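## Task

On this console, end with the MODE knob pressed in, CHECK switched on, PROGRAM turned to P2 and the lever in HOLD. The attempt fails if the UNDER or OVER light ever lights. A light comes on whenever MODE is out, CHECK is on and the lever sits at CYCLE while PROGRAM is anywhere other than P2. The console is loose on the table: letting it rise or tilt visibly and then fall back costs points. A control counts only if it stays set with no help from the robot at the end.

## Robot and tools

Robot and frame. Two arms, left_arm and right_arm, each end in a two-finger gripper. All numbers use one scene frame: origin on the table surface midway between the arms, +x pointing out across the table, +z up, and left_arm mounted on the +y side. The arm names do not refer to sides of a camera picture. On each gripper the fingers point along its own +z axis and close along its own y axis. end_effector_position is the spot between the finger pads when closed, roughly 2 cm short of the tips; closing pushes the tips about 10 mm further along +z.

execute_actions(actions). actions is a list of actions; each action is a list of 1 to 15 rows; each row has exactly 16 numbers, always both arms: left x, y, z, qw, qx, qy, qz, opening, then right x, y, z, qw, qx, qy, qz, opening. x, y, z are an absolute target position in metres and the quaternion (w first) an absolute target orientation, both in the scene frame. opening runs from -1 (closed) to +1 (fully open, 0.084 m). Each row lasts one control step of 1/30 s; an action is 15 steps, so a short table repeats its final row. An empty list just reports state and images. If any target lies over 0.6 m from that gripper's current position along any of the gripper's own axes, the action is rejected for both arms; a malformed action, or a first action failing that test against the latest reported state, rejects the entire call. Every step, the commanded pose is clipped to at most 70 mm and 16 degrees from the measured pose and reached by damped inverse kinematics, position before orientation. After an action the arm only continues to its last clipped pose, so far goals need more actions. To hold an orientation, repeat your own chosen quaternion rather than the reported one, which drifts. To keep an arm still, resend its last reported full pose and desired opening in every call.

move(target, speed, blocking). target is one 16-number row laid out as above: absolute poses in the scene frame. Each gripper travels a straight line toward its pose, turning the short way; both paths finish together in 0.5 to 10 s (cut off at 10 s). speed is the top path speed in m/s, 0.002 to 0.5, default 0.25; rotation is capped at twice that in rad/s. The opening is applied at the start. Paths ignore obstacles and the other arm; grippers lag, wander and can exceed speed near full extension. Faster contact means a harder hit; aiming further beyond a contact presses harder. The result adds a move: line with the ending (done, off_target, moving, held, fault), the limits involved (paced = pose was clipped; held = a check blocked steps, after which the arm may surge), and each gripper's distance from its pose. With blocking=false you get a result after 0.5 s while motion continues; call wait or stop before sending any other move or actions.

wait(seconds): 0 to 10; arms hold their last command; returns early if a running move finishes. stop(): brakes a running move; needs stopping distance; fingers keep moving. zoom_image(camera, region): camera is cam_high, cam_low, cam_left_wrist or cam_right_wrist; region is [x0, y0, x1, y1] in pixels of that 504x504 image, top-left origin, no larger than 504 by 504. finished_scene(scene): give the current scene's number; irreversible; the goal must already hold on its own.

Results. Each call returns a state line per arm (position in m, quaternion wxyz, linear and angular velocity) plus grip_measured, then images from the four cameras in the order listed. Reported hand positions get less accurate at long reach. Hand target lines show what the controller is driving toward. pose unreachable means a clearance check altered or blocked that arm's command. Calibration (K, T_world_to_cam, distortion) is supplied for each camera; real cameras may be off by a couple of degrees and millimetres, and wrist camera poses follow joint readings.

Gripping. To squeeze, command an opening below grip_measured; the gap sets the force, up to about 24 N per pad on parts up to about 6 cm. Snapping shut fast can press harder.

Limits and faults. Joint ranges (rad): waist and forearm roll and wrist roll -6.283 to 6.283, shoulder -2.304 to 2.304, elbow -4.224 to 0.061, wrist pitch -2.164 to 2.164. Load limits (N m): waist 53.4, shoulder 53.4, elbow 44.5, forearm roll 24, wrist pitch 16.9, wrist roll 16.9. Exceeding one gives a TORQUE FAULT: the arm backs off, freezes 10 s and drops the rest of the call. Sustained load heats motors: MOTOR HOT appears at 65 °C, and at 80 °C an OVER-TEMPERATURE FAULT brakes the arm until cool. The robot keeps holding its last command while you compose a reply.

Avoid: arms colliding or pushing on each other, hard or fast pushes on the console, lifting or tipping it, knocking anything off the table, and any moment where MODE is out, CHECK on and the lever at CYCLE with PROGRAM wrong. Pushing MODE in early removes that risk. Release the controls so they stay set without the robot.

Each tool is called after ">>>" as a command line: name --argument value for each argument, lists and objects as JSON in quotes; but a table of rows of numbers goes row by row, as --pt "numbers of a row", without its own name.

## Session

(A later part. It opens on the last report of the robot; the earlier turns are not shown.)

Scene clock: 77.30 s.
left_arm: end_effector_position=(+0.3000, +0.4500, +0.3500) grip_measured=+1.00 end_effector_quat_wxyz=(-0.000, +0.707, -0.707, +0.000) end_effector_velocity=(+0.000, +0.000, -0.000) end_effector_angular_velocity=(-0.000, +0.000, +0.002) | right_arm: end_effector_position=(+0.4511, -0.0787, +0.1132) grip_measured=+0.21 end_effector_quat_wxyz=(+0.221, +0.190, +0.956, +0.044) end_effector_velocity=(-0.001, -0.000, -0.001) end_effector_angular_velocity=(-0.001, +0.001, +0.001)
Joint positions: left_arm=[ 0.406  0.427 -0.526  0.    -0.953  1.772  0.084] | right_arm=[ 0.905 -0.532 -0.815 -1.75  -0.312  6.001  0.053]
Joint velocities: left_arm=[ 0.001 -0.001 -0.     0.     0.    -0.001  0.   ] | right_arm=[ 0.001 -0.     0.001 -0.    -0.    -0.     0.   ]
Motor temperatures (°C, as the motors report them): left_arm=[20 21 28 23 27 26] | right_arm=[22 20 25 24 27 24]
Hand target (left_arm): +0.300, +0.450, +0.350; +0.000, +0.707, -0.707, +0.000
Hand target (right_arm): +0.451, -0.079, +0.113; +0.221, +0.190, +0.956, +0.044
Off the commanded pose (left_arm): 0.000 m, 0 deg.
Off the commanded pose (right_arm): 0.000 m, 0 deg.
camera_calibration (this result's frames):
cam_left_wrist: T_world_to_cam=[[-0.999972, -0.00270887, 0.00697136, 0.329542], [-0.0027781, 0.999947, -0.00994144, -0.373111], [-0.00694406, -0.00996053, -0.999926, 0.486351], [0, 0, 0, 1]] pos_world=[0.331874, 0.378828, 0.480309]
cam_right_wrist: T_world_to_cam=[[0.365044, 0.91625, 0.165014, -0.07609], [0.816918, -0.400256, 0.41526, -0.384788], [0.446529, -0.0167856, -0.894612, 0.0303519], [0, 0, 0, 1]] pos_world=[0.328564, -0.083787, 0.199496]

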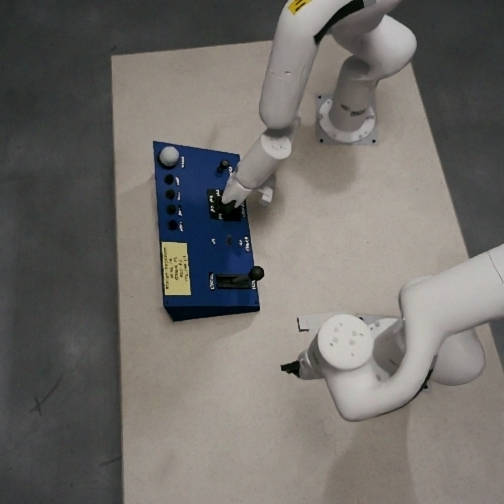

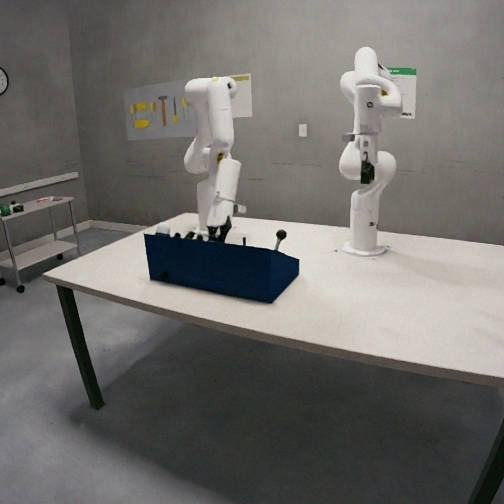

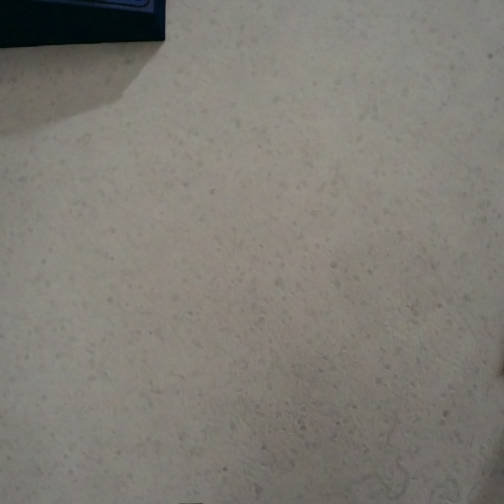

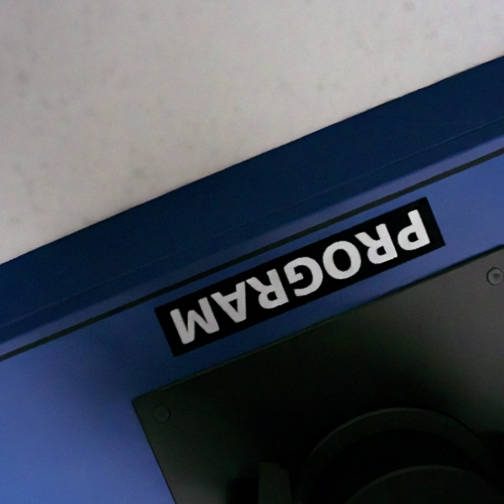

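>>> execute_actions --actions '[[[0.30,0.45,0.35,0,0.7071,-0.7071,0,1,0.451,-0.079,0.113,0.2207,0.1901,0.9557,0.0439,0.35],[0.30,0.45,0.35,0,0.7071,-0.7071,0,1,0.451,-0.079,0.113,0.2207,0.1901,0.9557,0.0439,0.35],[0.30,0.45,0.35,0,0.7071,-0.7071,0,1,0.451,-0.079,0.113,0.2207,0.1901,0.9557,0.0439,0.35],[0.30,0.45,0.35,0,0.7071,-0.7071,0,1,0.451,-0.079,0.113,0.2207,0.1901,0.9557,0.0439,0.35],[0.30,0.45,0.35,0,0.7071,-0.7071,0,1,0.451,-0.079,0.113,0.2207,0.1901,0.9557,0.0439,0.35],[0.30,0.45,0.35,0,0.7071,-0.7071,0,1,0.451,-0.079,0.113,0.2207,0.1901,0.9557,0.0439,0.35],[0.30,0.45,0.35,0,0.7071,-0.7071,0,1,0.4505,-0.079,0.114,0.2207,0.1901,0.9557,0.0439,0.35],[0.30,0.45,0.35,0,0.7071,-0.7071,0,1,0.450,-0.079,0.115,0.2207,0.1901,0.9557,0.0439,0.35],[0.30,0.45,0.35,0,0.7071,-0.7071,0,1,0.4495,-0.079,0.116,0.2207,0.1901,0.9557,0.0439,0.35],[0.30,0.45,0.35,0,0.7071,-0.7071,0,1,0.449,-0.079,0.117,0.2207,0.1901,0.9557,0.0439,0.35],[0.30,0.45,0.35,0,0.7071,-0.7071,0,1,0.4485,-0.079,0.118,0.2207,0.1901,0.9557,0.0439,0.35],[0.30,0.45,0.35,0,0.7071,-0.7071,0,1,0.448,-0.079,0.119,0.2207,0.1901,0.9557,0.0439,0.35]],[[0.30,0.45,0.35,0,0.7071,-0.7071,0,1,0.448,-0.079,0.119,0.2207,0.1901,0.9557,0.0439,0.3],[0.30,0.45,0.35,0,0.7071,-0.7071,0,1,0.448,-0.079,0.119,0.2207,0.1901,0.9557,0.0439,0.25],[0.30,0.45,0.35,0,0.7071,-0.7071,0,1,0.448,-0.079,0.119,0.2207,0.1901,0.9557,0.0439,0.2],[0.30,0.45,0.35,0,0.7071,-0.7071,0,1,0.448,-0.079,0.119,0.2207,0.1901,0.9557,0.0439,0.15],[0.30,0.45,0.35,0,0.7071,-0.7071,0,1,0.448,-0.079,0.119,0.2207,0.1901,0.9557,0.0439,0.1],[0.30,0.45,0.35,0,0.7071,-0.7071,0,1,0.448,-0.079,0.119,0.2207,0.1901,0.9557,0.0439,0.05],[0.30,0.45,0.35,0,0.7071,-0.7071,0,1,0.448,-0.079,0.119,0.2207,0.1901,0.9557,0.0439,0.0],[0.30,0.45,0.35,0,0.7071,-0.7071,0,1,0.448,-0.079,0.119,0.2207,0.1901,0.9557,0.0439,-0.1],[0.30,0.45,0.35,0,0.7071,-0.7071,0,1,0.448,-0.079,0.119,0.2207,0.1901,0.9557,0.0439,-0.2],[0.30,0.45,0.35,0,0.7071,-0.7071,0,1,0.448,-0.079,0.119,0.2207,0.1901,0.9557,0.0439,-0.4]]]'

Scene clock: 89.00 s.
left_arm: end_effector_position=(+0.3000, +0.4500, +0.3500) grip_measured=+1.00 end_effector_quat_wxyz=(-0.000, +0.707, -0.707, +0.000) end_effector_velocity=(+0.000, +0.000, +0.000) end_effector_angular_velocity=(+0.000, -0.000, -0.001) | right_arm: end_effector_position=(+0.4482, -0.0785, +0.1191) grip_measured=-0.01 end_effector_quat_wxyz=(+0.221, +0.190, +0.956, +0.044) end_effector_velocity=(-0.000, +0.000, +0.000) end_effector_angular_velocity=(-0.000, +0.000, +0.001)
Joint positions: left_arm=[ 0.406  0.427 -0.526  0.    -0.953  1.772  0.084] | right_arm=[ 0.909 -0.515 -0.808 -1.715 -0.311  5.969  0.044]
Joint velocities: left_arm=[ 0.    -0.    -0.     0.     0.     0.001  0.   ] | right_arm=[ 0.001  0.001 -0.     0.004 -0.    -0.004  0.   ]
Motor temperatures (°C, as the motors report them): left_arm=[20 21 28 23 27 26] | right_arm=[22 20 25 24 27 24]
Hand target (left_arm): +0.300, +0.450, +0.350; -0.000, +0.707, -0.707, -0.000
Hand target (right_arm): +0.448, -0.079, +0.119; +0.221, +0.190, +0.956, +0.044
Off the commanded pose (left_arm): 0.000 m, 0 deg.
Off the commanded pose (right_arm): 0.001 m, 0 deg.
camera_calibration (this result's frames):
cam_left_wrist: T_world_to_cam=[[-0.999972, -0.00270913, 0.00697131, 0.329542], [-0.00277837, 0.999947, -0.00994148, -0.37311], [-0.006944, -0.00996057, -0.999926, 0.486351], [0, 0, 0, 1]] pos_world=[0.331874, 0.378828, 0.480309]
cam_right_wrist: T_world_to_cam=[[0.364869, 0.916283, 0.165218, -0.0760711], [0.8171, -0.400196, 0.414958, -0.384799], [0.446338, -0.0164055, -0.894714, 0.037028], [0, 0, 0, 1]] pos_world=[0.325649, -0.0836852, 0.205373]

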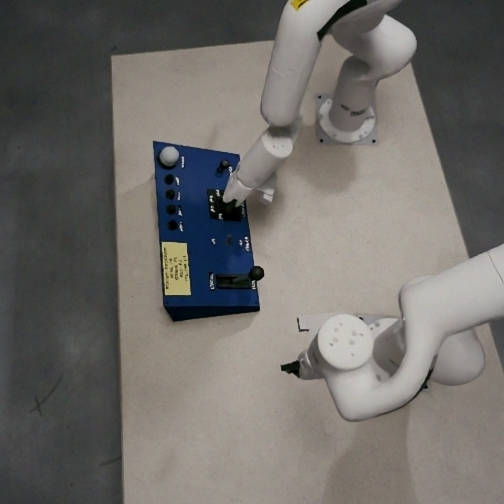

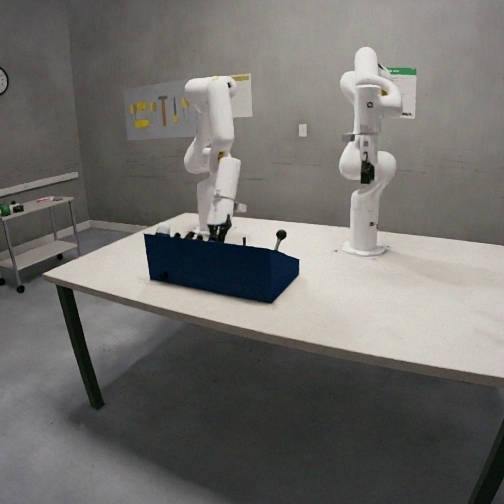

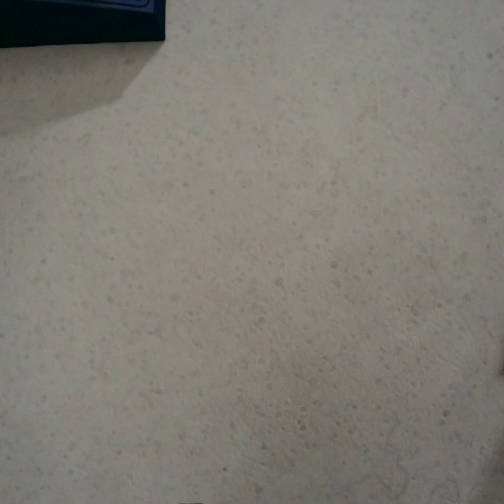

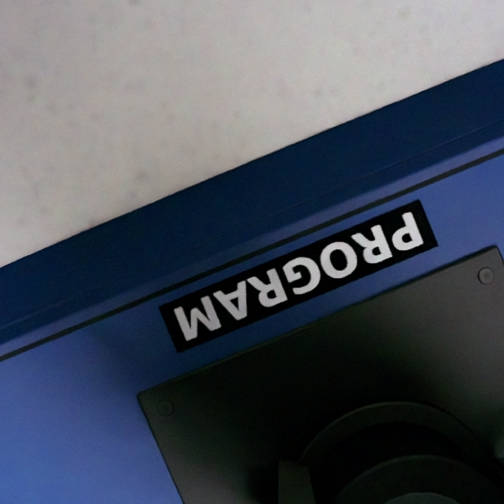

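>>> move --target '[0.30, 0.45, 0.35, 0, 0.7071, -0.7071, 0, 1, 0.4482, -0.0783, 0.119, 0.2207, -0.1901, 0.9557, -0.0439, -0.4]' --speed 0.2

>>> zoom_image --camera "cam_high" --region '[170, 140, 300, 260]'

Scene clock: 96.63 s.
left_arm: end_effector_position=(+0.3000, +0.4500, +0.3500) grip_measured=+1.00 end_effector_quat_wxyz=(+0.000, +0.707, -0.707, -0.000) end_effector_velocity=(+0.000, -0.000, +0.000) end_effector_angular_velocity=(-0.000, +0.000, +0.001) | right_arm: end_effector_position=(+0.4474, -0.0779, +0.1186) grip_measured=-0.01 end_effector_quat_wxyz=(+0.220, -0.190, +0.956, -0.042) end_effector_velocity=(+0.000, +0.000, +0.000) end_effector_angular_velocity=(-0.016, +0.009, +0.008)
Joint positions: left_arm=[ 0.406  0.427 -0.526  0.    -0.953  1.772  0.084] | right_arm=[ 0.91  -0.515 -0.807 -1.723 -0.308  5.194  0.044]
Joint velocities: left_arm=[-0.    -0.    -0.     0.    -0.    -0.001  0.   ] | right_arm=[ 0.001 -0.003 -0.01   0.068  0.001 -0.08  -0.   ]
Motor temperatures (°C, as the motors report them): left_arm=[20 21 28 23 27 26] | right_arm=[22 20 25 24 27 24]
Hand target (left_arm): +0.300, +0.450, +0.350; -0.000, +0.707, -0.707, +0.000
Hand target (right_arm): +0.448, -0.078, +0.119; +0.221, -0.190, +0.956, -0.044
Off the commanded pose (left_arm): 0.000 m, 0 deg.
Off the commanded pose (right_arm): 0.001 m, 0 deg.
move: done
camera_calibration (this result's frames):
cam_left_wrist: T_world_to_cam=[[-0.999972, -0.00270886, 0.00697144, 0.329542], [-0.0027781, 0.999947, -0.00994139, -0.373111], [-0.00694414, -0.00996048, -0.999926, 0.486351], [0, 0, 0, 1]] pos_world=[0.331874, 0.378828, 0.480309]
cam_right_wrist: T_world_to_cam=[[-0.322939, 0.931654, -0.166526, 0.271992], [0.830531, 0.363341, 0.422138, -0.331106], [0.453792, -0.00198042, -0.891105, 0.034256], [0, 0, 0, 1]] pos_world=[0.347286, -0.13303, 0.215592]

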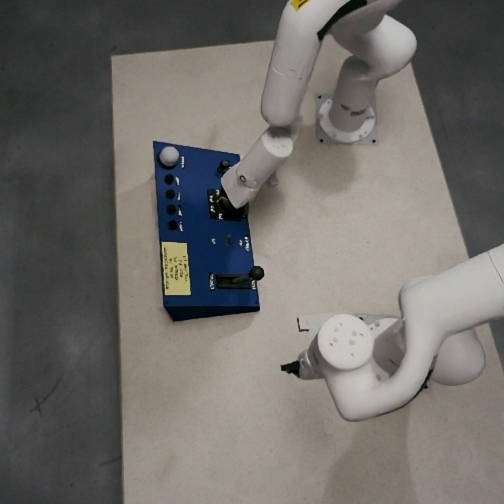

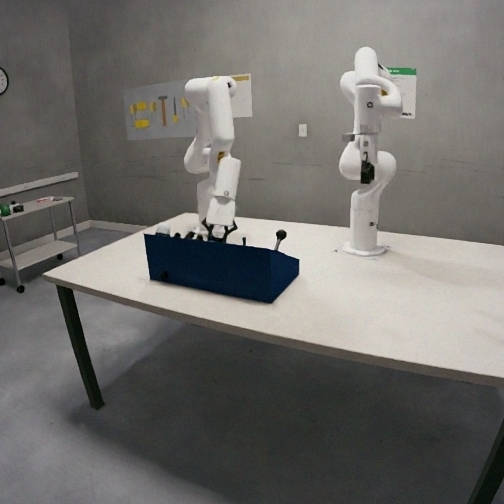

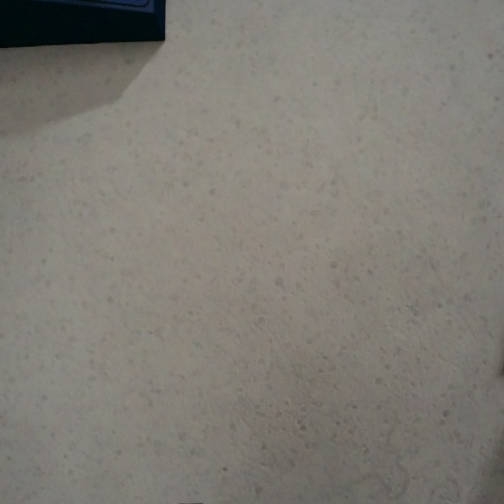

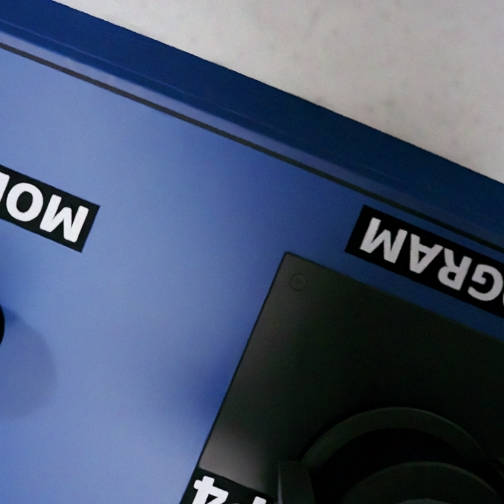

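Region (170, 140, 300, 260) of cam_high's 504x504 image, scaled by 3.877, with more detail than that image has; it fills the top 465 rows of this view, and the rest is white.

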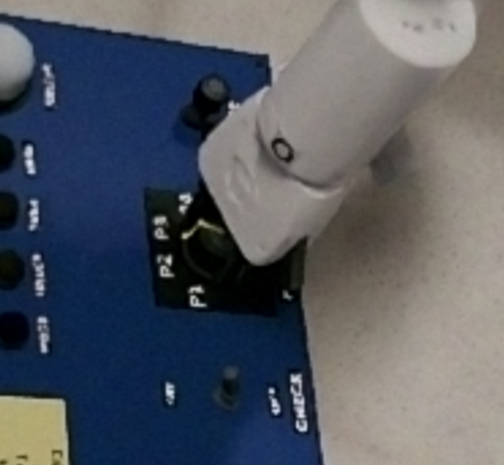

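Pointer is at P3. Continue another 45°.

>>> move --target '[0.30, 0.45, 0.35, 0, 0.7071, -0.7071, 0, 1, 0.4472, -0.0778, 0.1185, 0.1871, -0.5414, 0.8102, -0.1250, -0.4]' --speed 0.2

>>> zoom_image --camera "cam_high" --region '[170, 140, 300, 260]'

Scene clock: 105.87 s.
left_arm: end_effector_position=(+0.3000, +0.4500, +0.3500) grip_measured=+1.00 end_effector_quat_wxyz=(-0.000, +0.707, -0.707, +0.000) end_effector_velocity=(-0.000, -0.000, -0.000) end_effector_angular_velocity=(-0.000, -0.000, +0.001) | right_arm: end_effector_position=(+0.4470, -0.0778, +0.1183) grip_measured=-0.01 end_effector_quat_wxyz=(+0.188, -0.541, +0.810, -0.124) end_effector_velocity=(-0.000, +0.000, -0.000) end_effector_angular_velocity=(-0.016, +0.009, +0.008)
Joint positions: left_arm=[ 0.406  0.427 -0.526  0.    -0.953  1.772  0.084] | right_arm=[ 0.912 -0.516 -0.806 -1.725 -0.312  4.412  0.044]
Joint velocities: left_arm=[-0.001  0.     0.    -0.     0.    -0.001 -0.   ] | right_arm=[ 0.002 -0.003 -0.009  0.066  0.    -0.077 -0.   ]
Motor temperatures (°C, as the motors report them): left_arm=[20 21 28 23 27 26] | right_arm=[22 20 24 24 28 24]
Hand target (left_arm): +0.300, +0.450, +0.350; +0.000, +0.707, -0.707, +0.000
Hand target (right_arm): +0.447, -0.078, +0.118; +0.187, -0.541, +0.810, -0.125
Off the commanded pose (left_arm): 0.000 m, 0 deg.
Off the commanded pose (right_arm): 0.000 m, 0 deg.
move: done
camera_calibration (this result's frames):
cam_left_wrist: T_world_to_cam=[[-0.999972, -0.00270907, 0.00697135, 0.329542], [-0.00277831, 0.999947, -0.00994139, -0.373111], [-0.00694405, -0.00996048, -0.999926, 0.486351], [0, 0, 0, 1]] pos_world=[0.331874, 0.378828, 0.480309]
cam_right_wrist: T_world_to_cam=[[-0.817528, 0.401734, -0.412623, 0.480678], [0.353221, 0.915691, 0.191691, -0.0470667], [0.454844, 0.0109653, -0.890504, 0.0346849], [0, 0, 0, 1]] pos_world=[0.393816, -0.150387, 0.238248]

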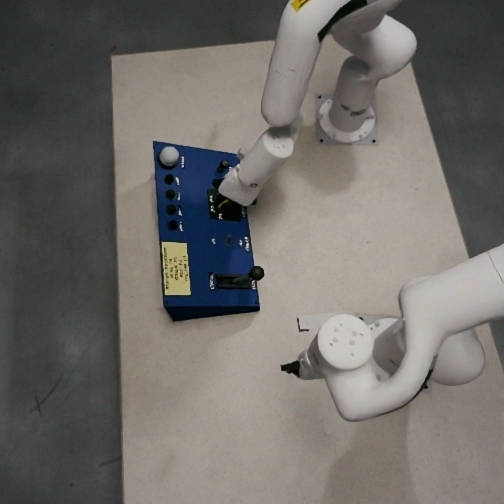

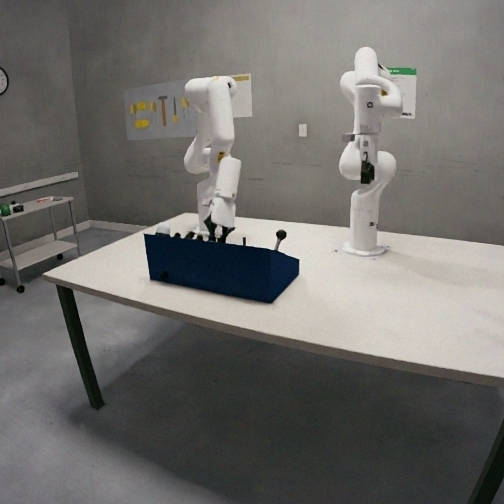

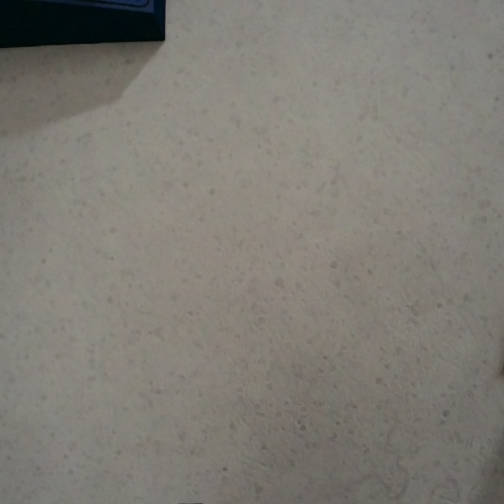

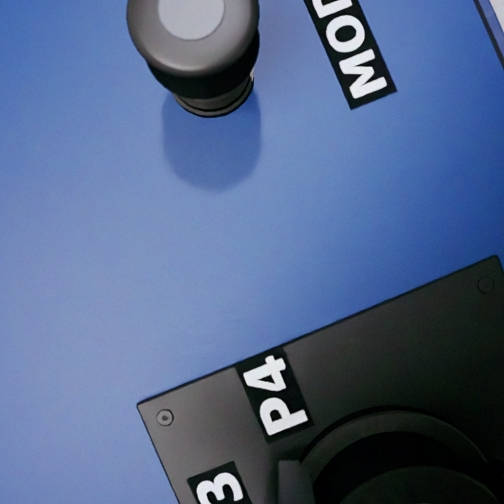

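Region (170, 140, 300, 260) of cam_high's 504x504 image, scaled by 3.877, with more detail than that image has; it fills the top 465 rows of this view, and the rest is white.

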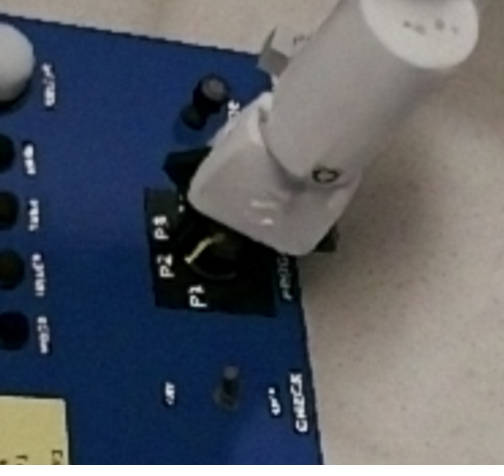

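>>> execute_actions --actions '[[[0.30,0.45,0.35,0,0.7071,-0.7071,0,1,0.4472,-0.0778,0.1185,0.1871,-0.5414,0.8102,-0.1250,0.6]]]'

>>> move --target '[0.30, 0.45, 0.35, 0, 0.7071, -0.7071, 0, 1, 0.377, -0.03, 0.262, 0.1871, -0.5414, 0.8102, -0.1250, 0.6]' --speed 0.15

>>> zoom_image --camera "cam_high" --region '[140, 130, 300, 330]'

Scene clock: 110.53 s.
left_arm: end_effector_position=(+0.3000, +0.4500, +0.3500) grip_measured=+1.00 end_effector_quat_wxyz=(+0.000, +0.707, -0.707, -0.000) end_effector_velocity=(+0.000, +0.000, +0.000) end_effector_angular_velocity=(+0.000, -0.001, +0.001) | right_arm: end_effector_position=(+0.4474, -0.0779, +0.1186) grip_measured=+0.59 end_effector_quat_wxyz=(+0.187, -0.541, +0.810, -0.125) end_effector_velocity=(-0.002, +0.001, -0.001) end_effector_angular_velocity=(+0.003, +0.006, +0.002)
Joint positions: left_arm=[ 0.406  0.427 -0.526  0.    -0.953  1.772  0.084] | right_arm=[ 0.912 -0.516 -0.808 -1.714 -0.314  4.399  0.069]
Joint velocities: left_arm=[ 0.    -0.    -0.001 -0.     0.    -0.001 -0.   ] | right_arm=[ 0.    -0.     0.001  0.001  0.007 -0.001  0.001]
Motor temperatures (°C, as the motors report them): left_arm=[20 21 28 23 27 26] | right_arm=[22 20 25 24 28 24]
Hand target (left_arm): +0.300, +0.450, +0.350; -0.000, +0.707, -0.707, -0.000
Hand target (right_arm): +0.447, -0.078, +0.119; +0.187, -0.541, +0.810, -0.125
Off the commanded pose (left_arm): 0.000 m, 0 deg.
Off the commanded pose (right_arm): 0.000 m, 0 deg.
camera_calibration (this result's frames):
cam_left_wrist: T_world_to_cam=[[-0.999972, -0.00270878, 0.0069715, 0.329542], [-0.00277802, 0.999947, -0.00994138, -0.373111], [-0.00694419, -0.00996047, -0.999926, 0.486351], [0, 0, 0, 1]] pos_world=[0.331874, 0.378828, 0.480309]
cam_right_wrist: T_world_to_cam=[[-0.817597, 0.400472, -0.413712, 0.481305], [0.353171, 0.91627, 0.188995, -0.0467693], [0.454759, 0.00841077, -0.890575, 0.0346247], [0, 0, 0, 1]] pos_world=[0.394285, -0.150187, 0.238797]

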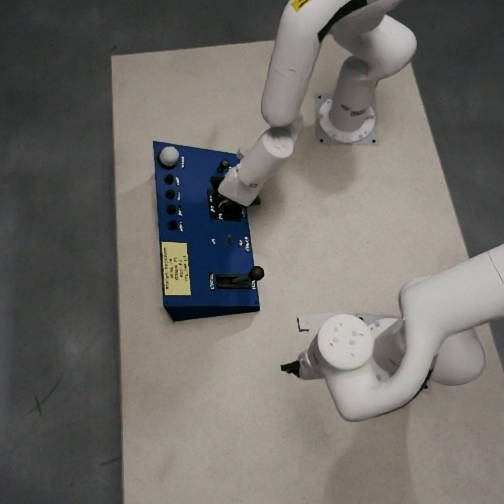

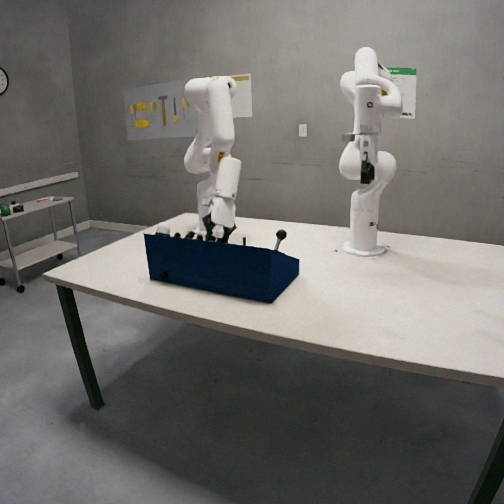

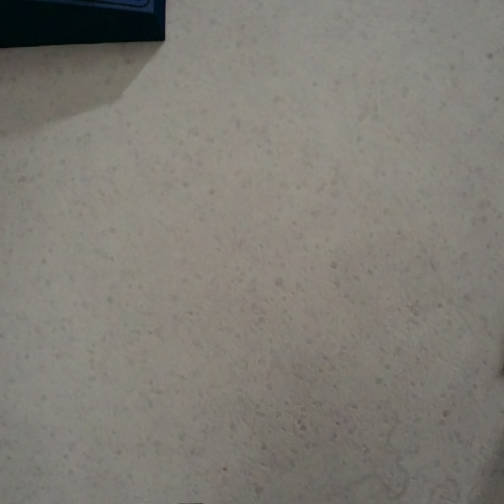

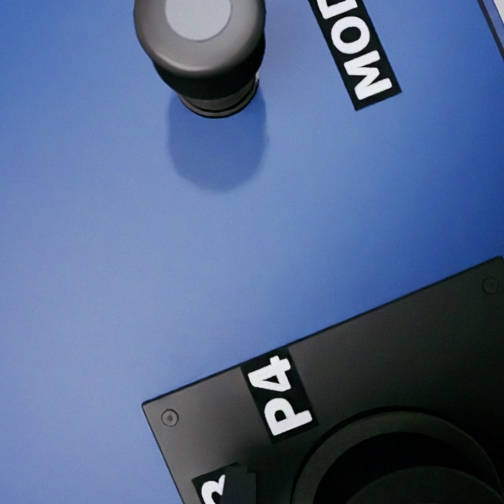

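Scene clock: 112.30 s.
left_arm: end_effector_position=(+0.3000, +0.4500, +0.3500) grip_measured=+1.00 end_effector_quat_wxyz=(+0.000, +0.707, -0.707, -0.000) end_effector_velocity=(+0.000, -0.000, -0.000) end_effector_angular_velocity=(-0.000, -0.000, -0.001) | right_arm: end_effector_position=(+0.3771, -0.0301, +0.2616) grip_measured=+0.59 end_effector_quat_wxyz=(+0.188, -0.541, +0.810, -0.125) end_effector_velocity=(-0.000, -0.000, +0.003) end_effector_angular_velocity=(-0.007, +0.010, -0.002)
Joint positions: left_arm=[ 0.406  0.427 -0.526  0.    -0.953  1.772  0.084] | right_arm=[ 1.099 -0.212 -0.82  -0.87  -0.489  3.674  0.069]
Joint velocities: left_arm=[-0.    -0.    -0.    -0.     0.     0.001  0.   ] | right_arm=[-0.002  0.    -0.01   0.038 -0.011 -0.04  -0.   ]
Motor temperatures (°C, as the motors report them): left_arm=[20 21 28 23 27 26] | right_arm=[22 20 25 24 28 24]
Hand target (left_arm): +0.300, +0.450, +0.350; -0.000, +0.707, -0.707, -0.000
Hand target (right_arm): +0.377, -0.030, +0.262; +0.188, -0.541, +0.810, -0.125
Off the commanded pose (left_arm): 0.000 m, 0 deg.
Off the commanded pose (right_arm): 0.000 m, 0 deg.
move: done
camera_calibration (this result's frames):
cam_left_wrist: T_world_to_cam=[[-0.999972, -0.00270907, 0.00697153, 0.329542], [-0.00277831, 0.999947, -0.0099414, -0.373111], [-0.00694423, -0.00996049, -0.999926, 0.486351], [0, 0, 0, 1]] pos_world=[0.331874, 0.378828, 0.480309]
cam_right_wrist: T_world_to_cam=[[-0.817389, 0.400414, -0.414179, 0.463855], [0.352142, 0.916278, 0.190867, -0.0928727], [0.455929, 0.0101628, -0.889958, 0.192985], [0, 0, 0, 1]] pos_world=[0.323866, -0.102598, 0.381594]

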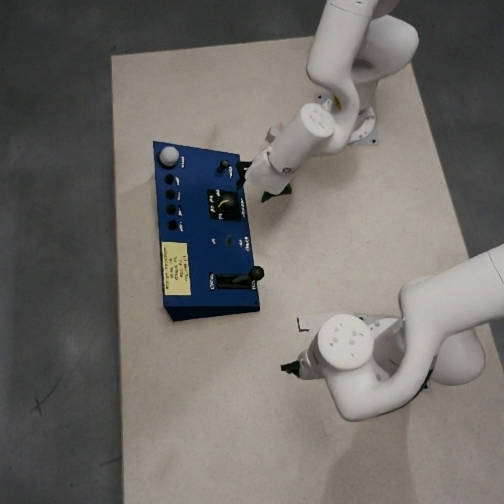

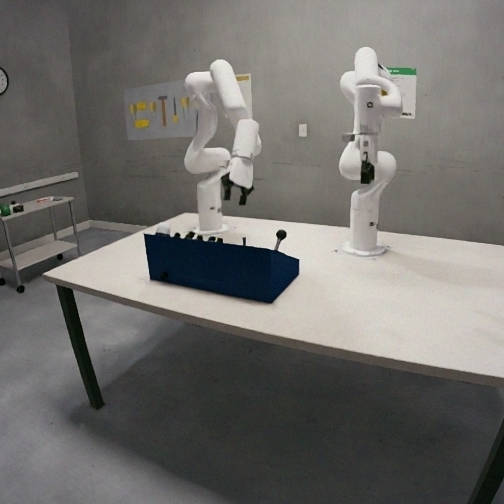

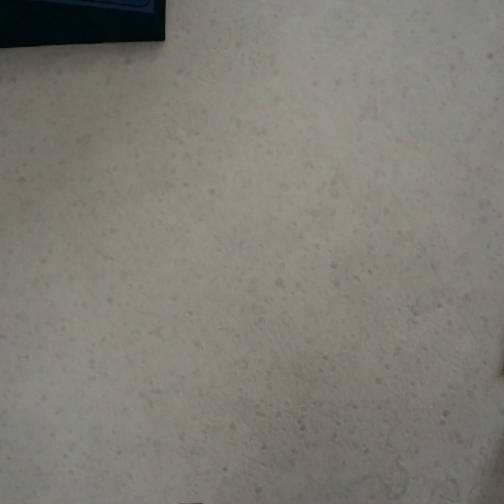

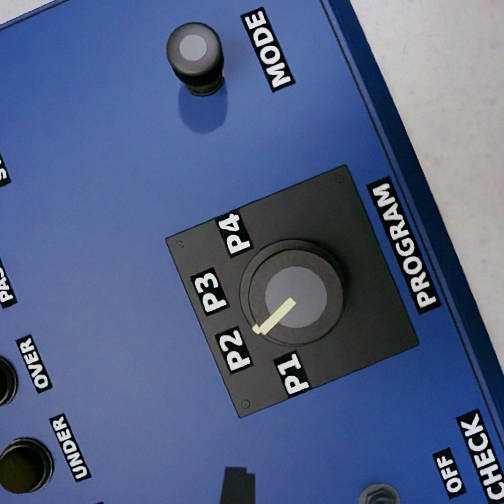

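Region (140, 130, 300, 330) of cam_high's 504x504 image, scaled by 2.520, with more detail than that image has; it fills the left 403 columns of this view, and the rest is white.

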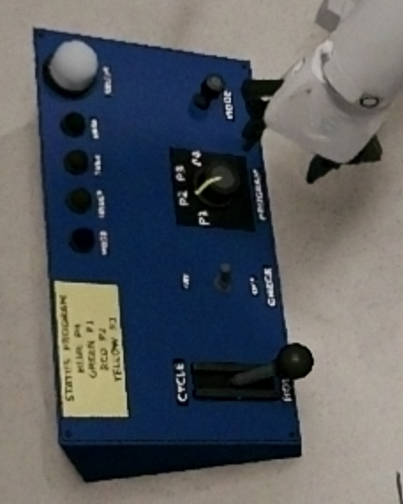

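>>> finished_scene --scene 2

The scene is finished: the task was done.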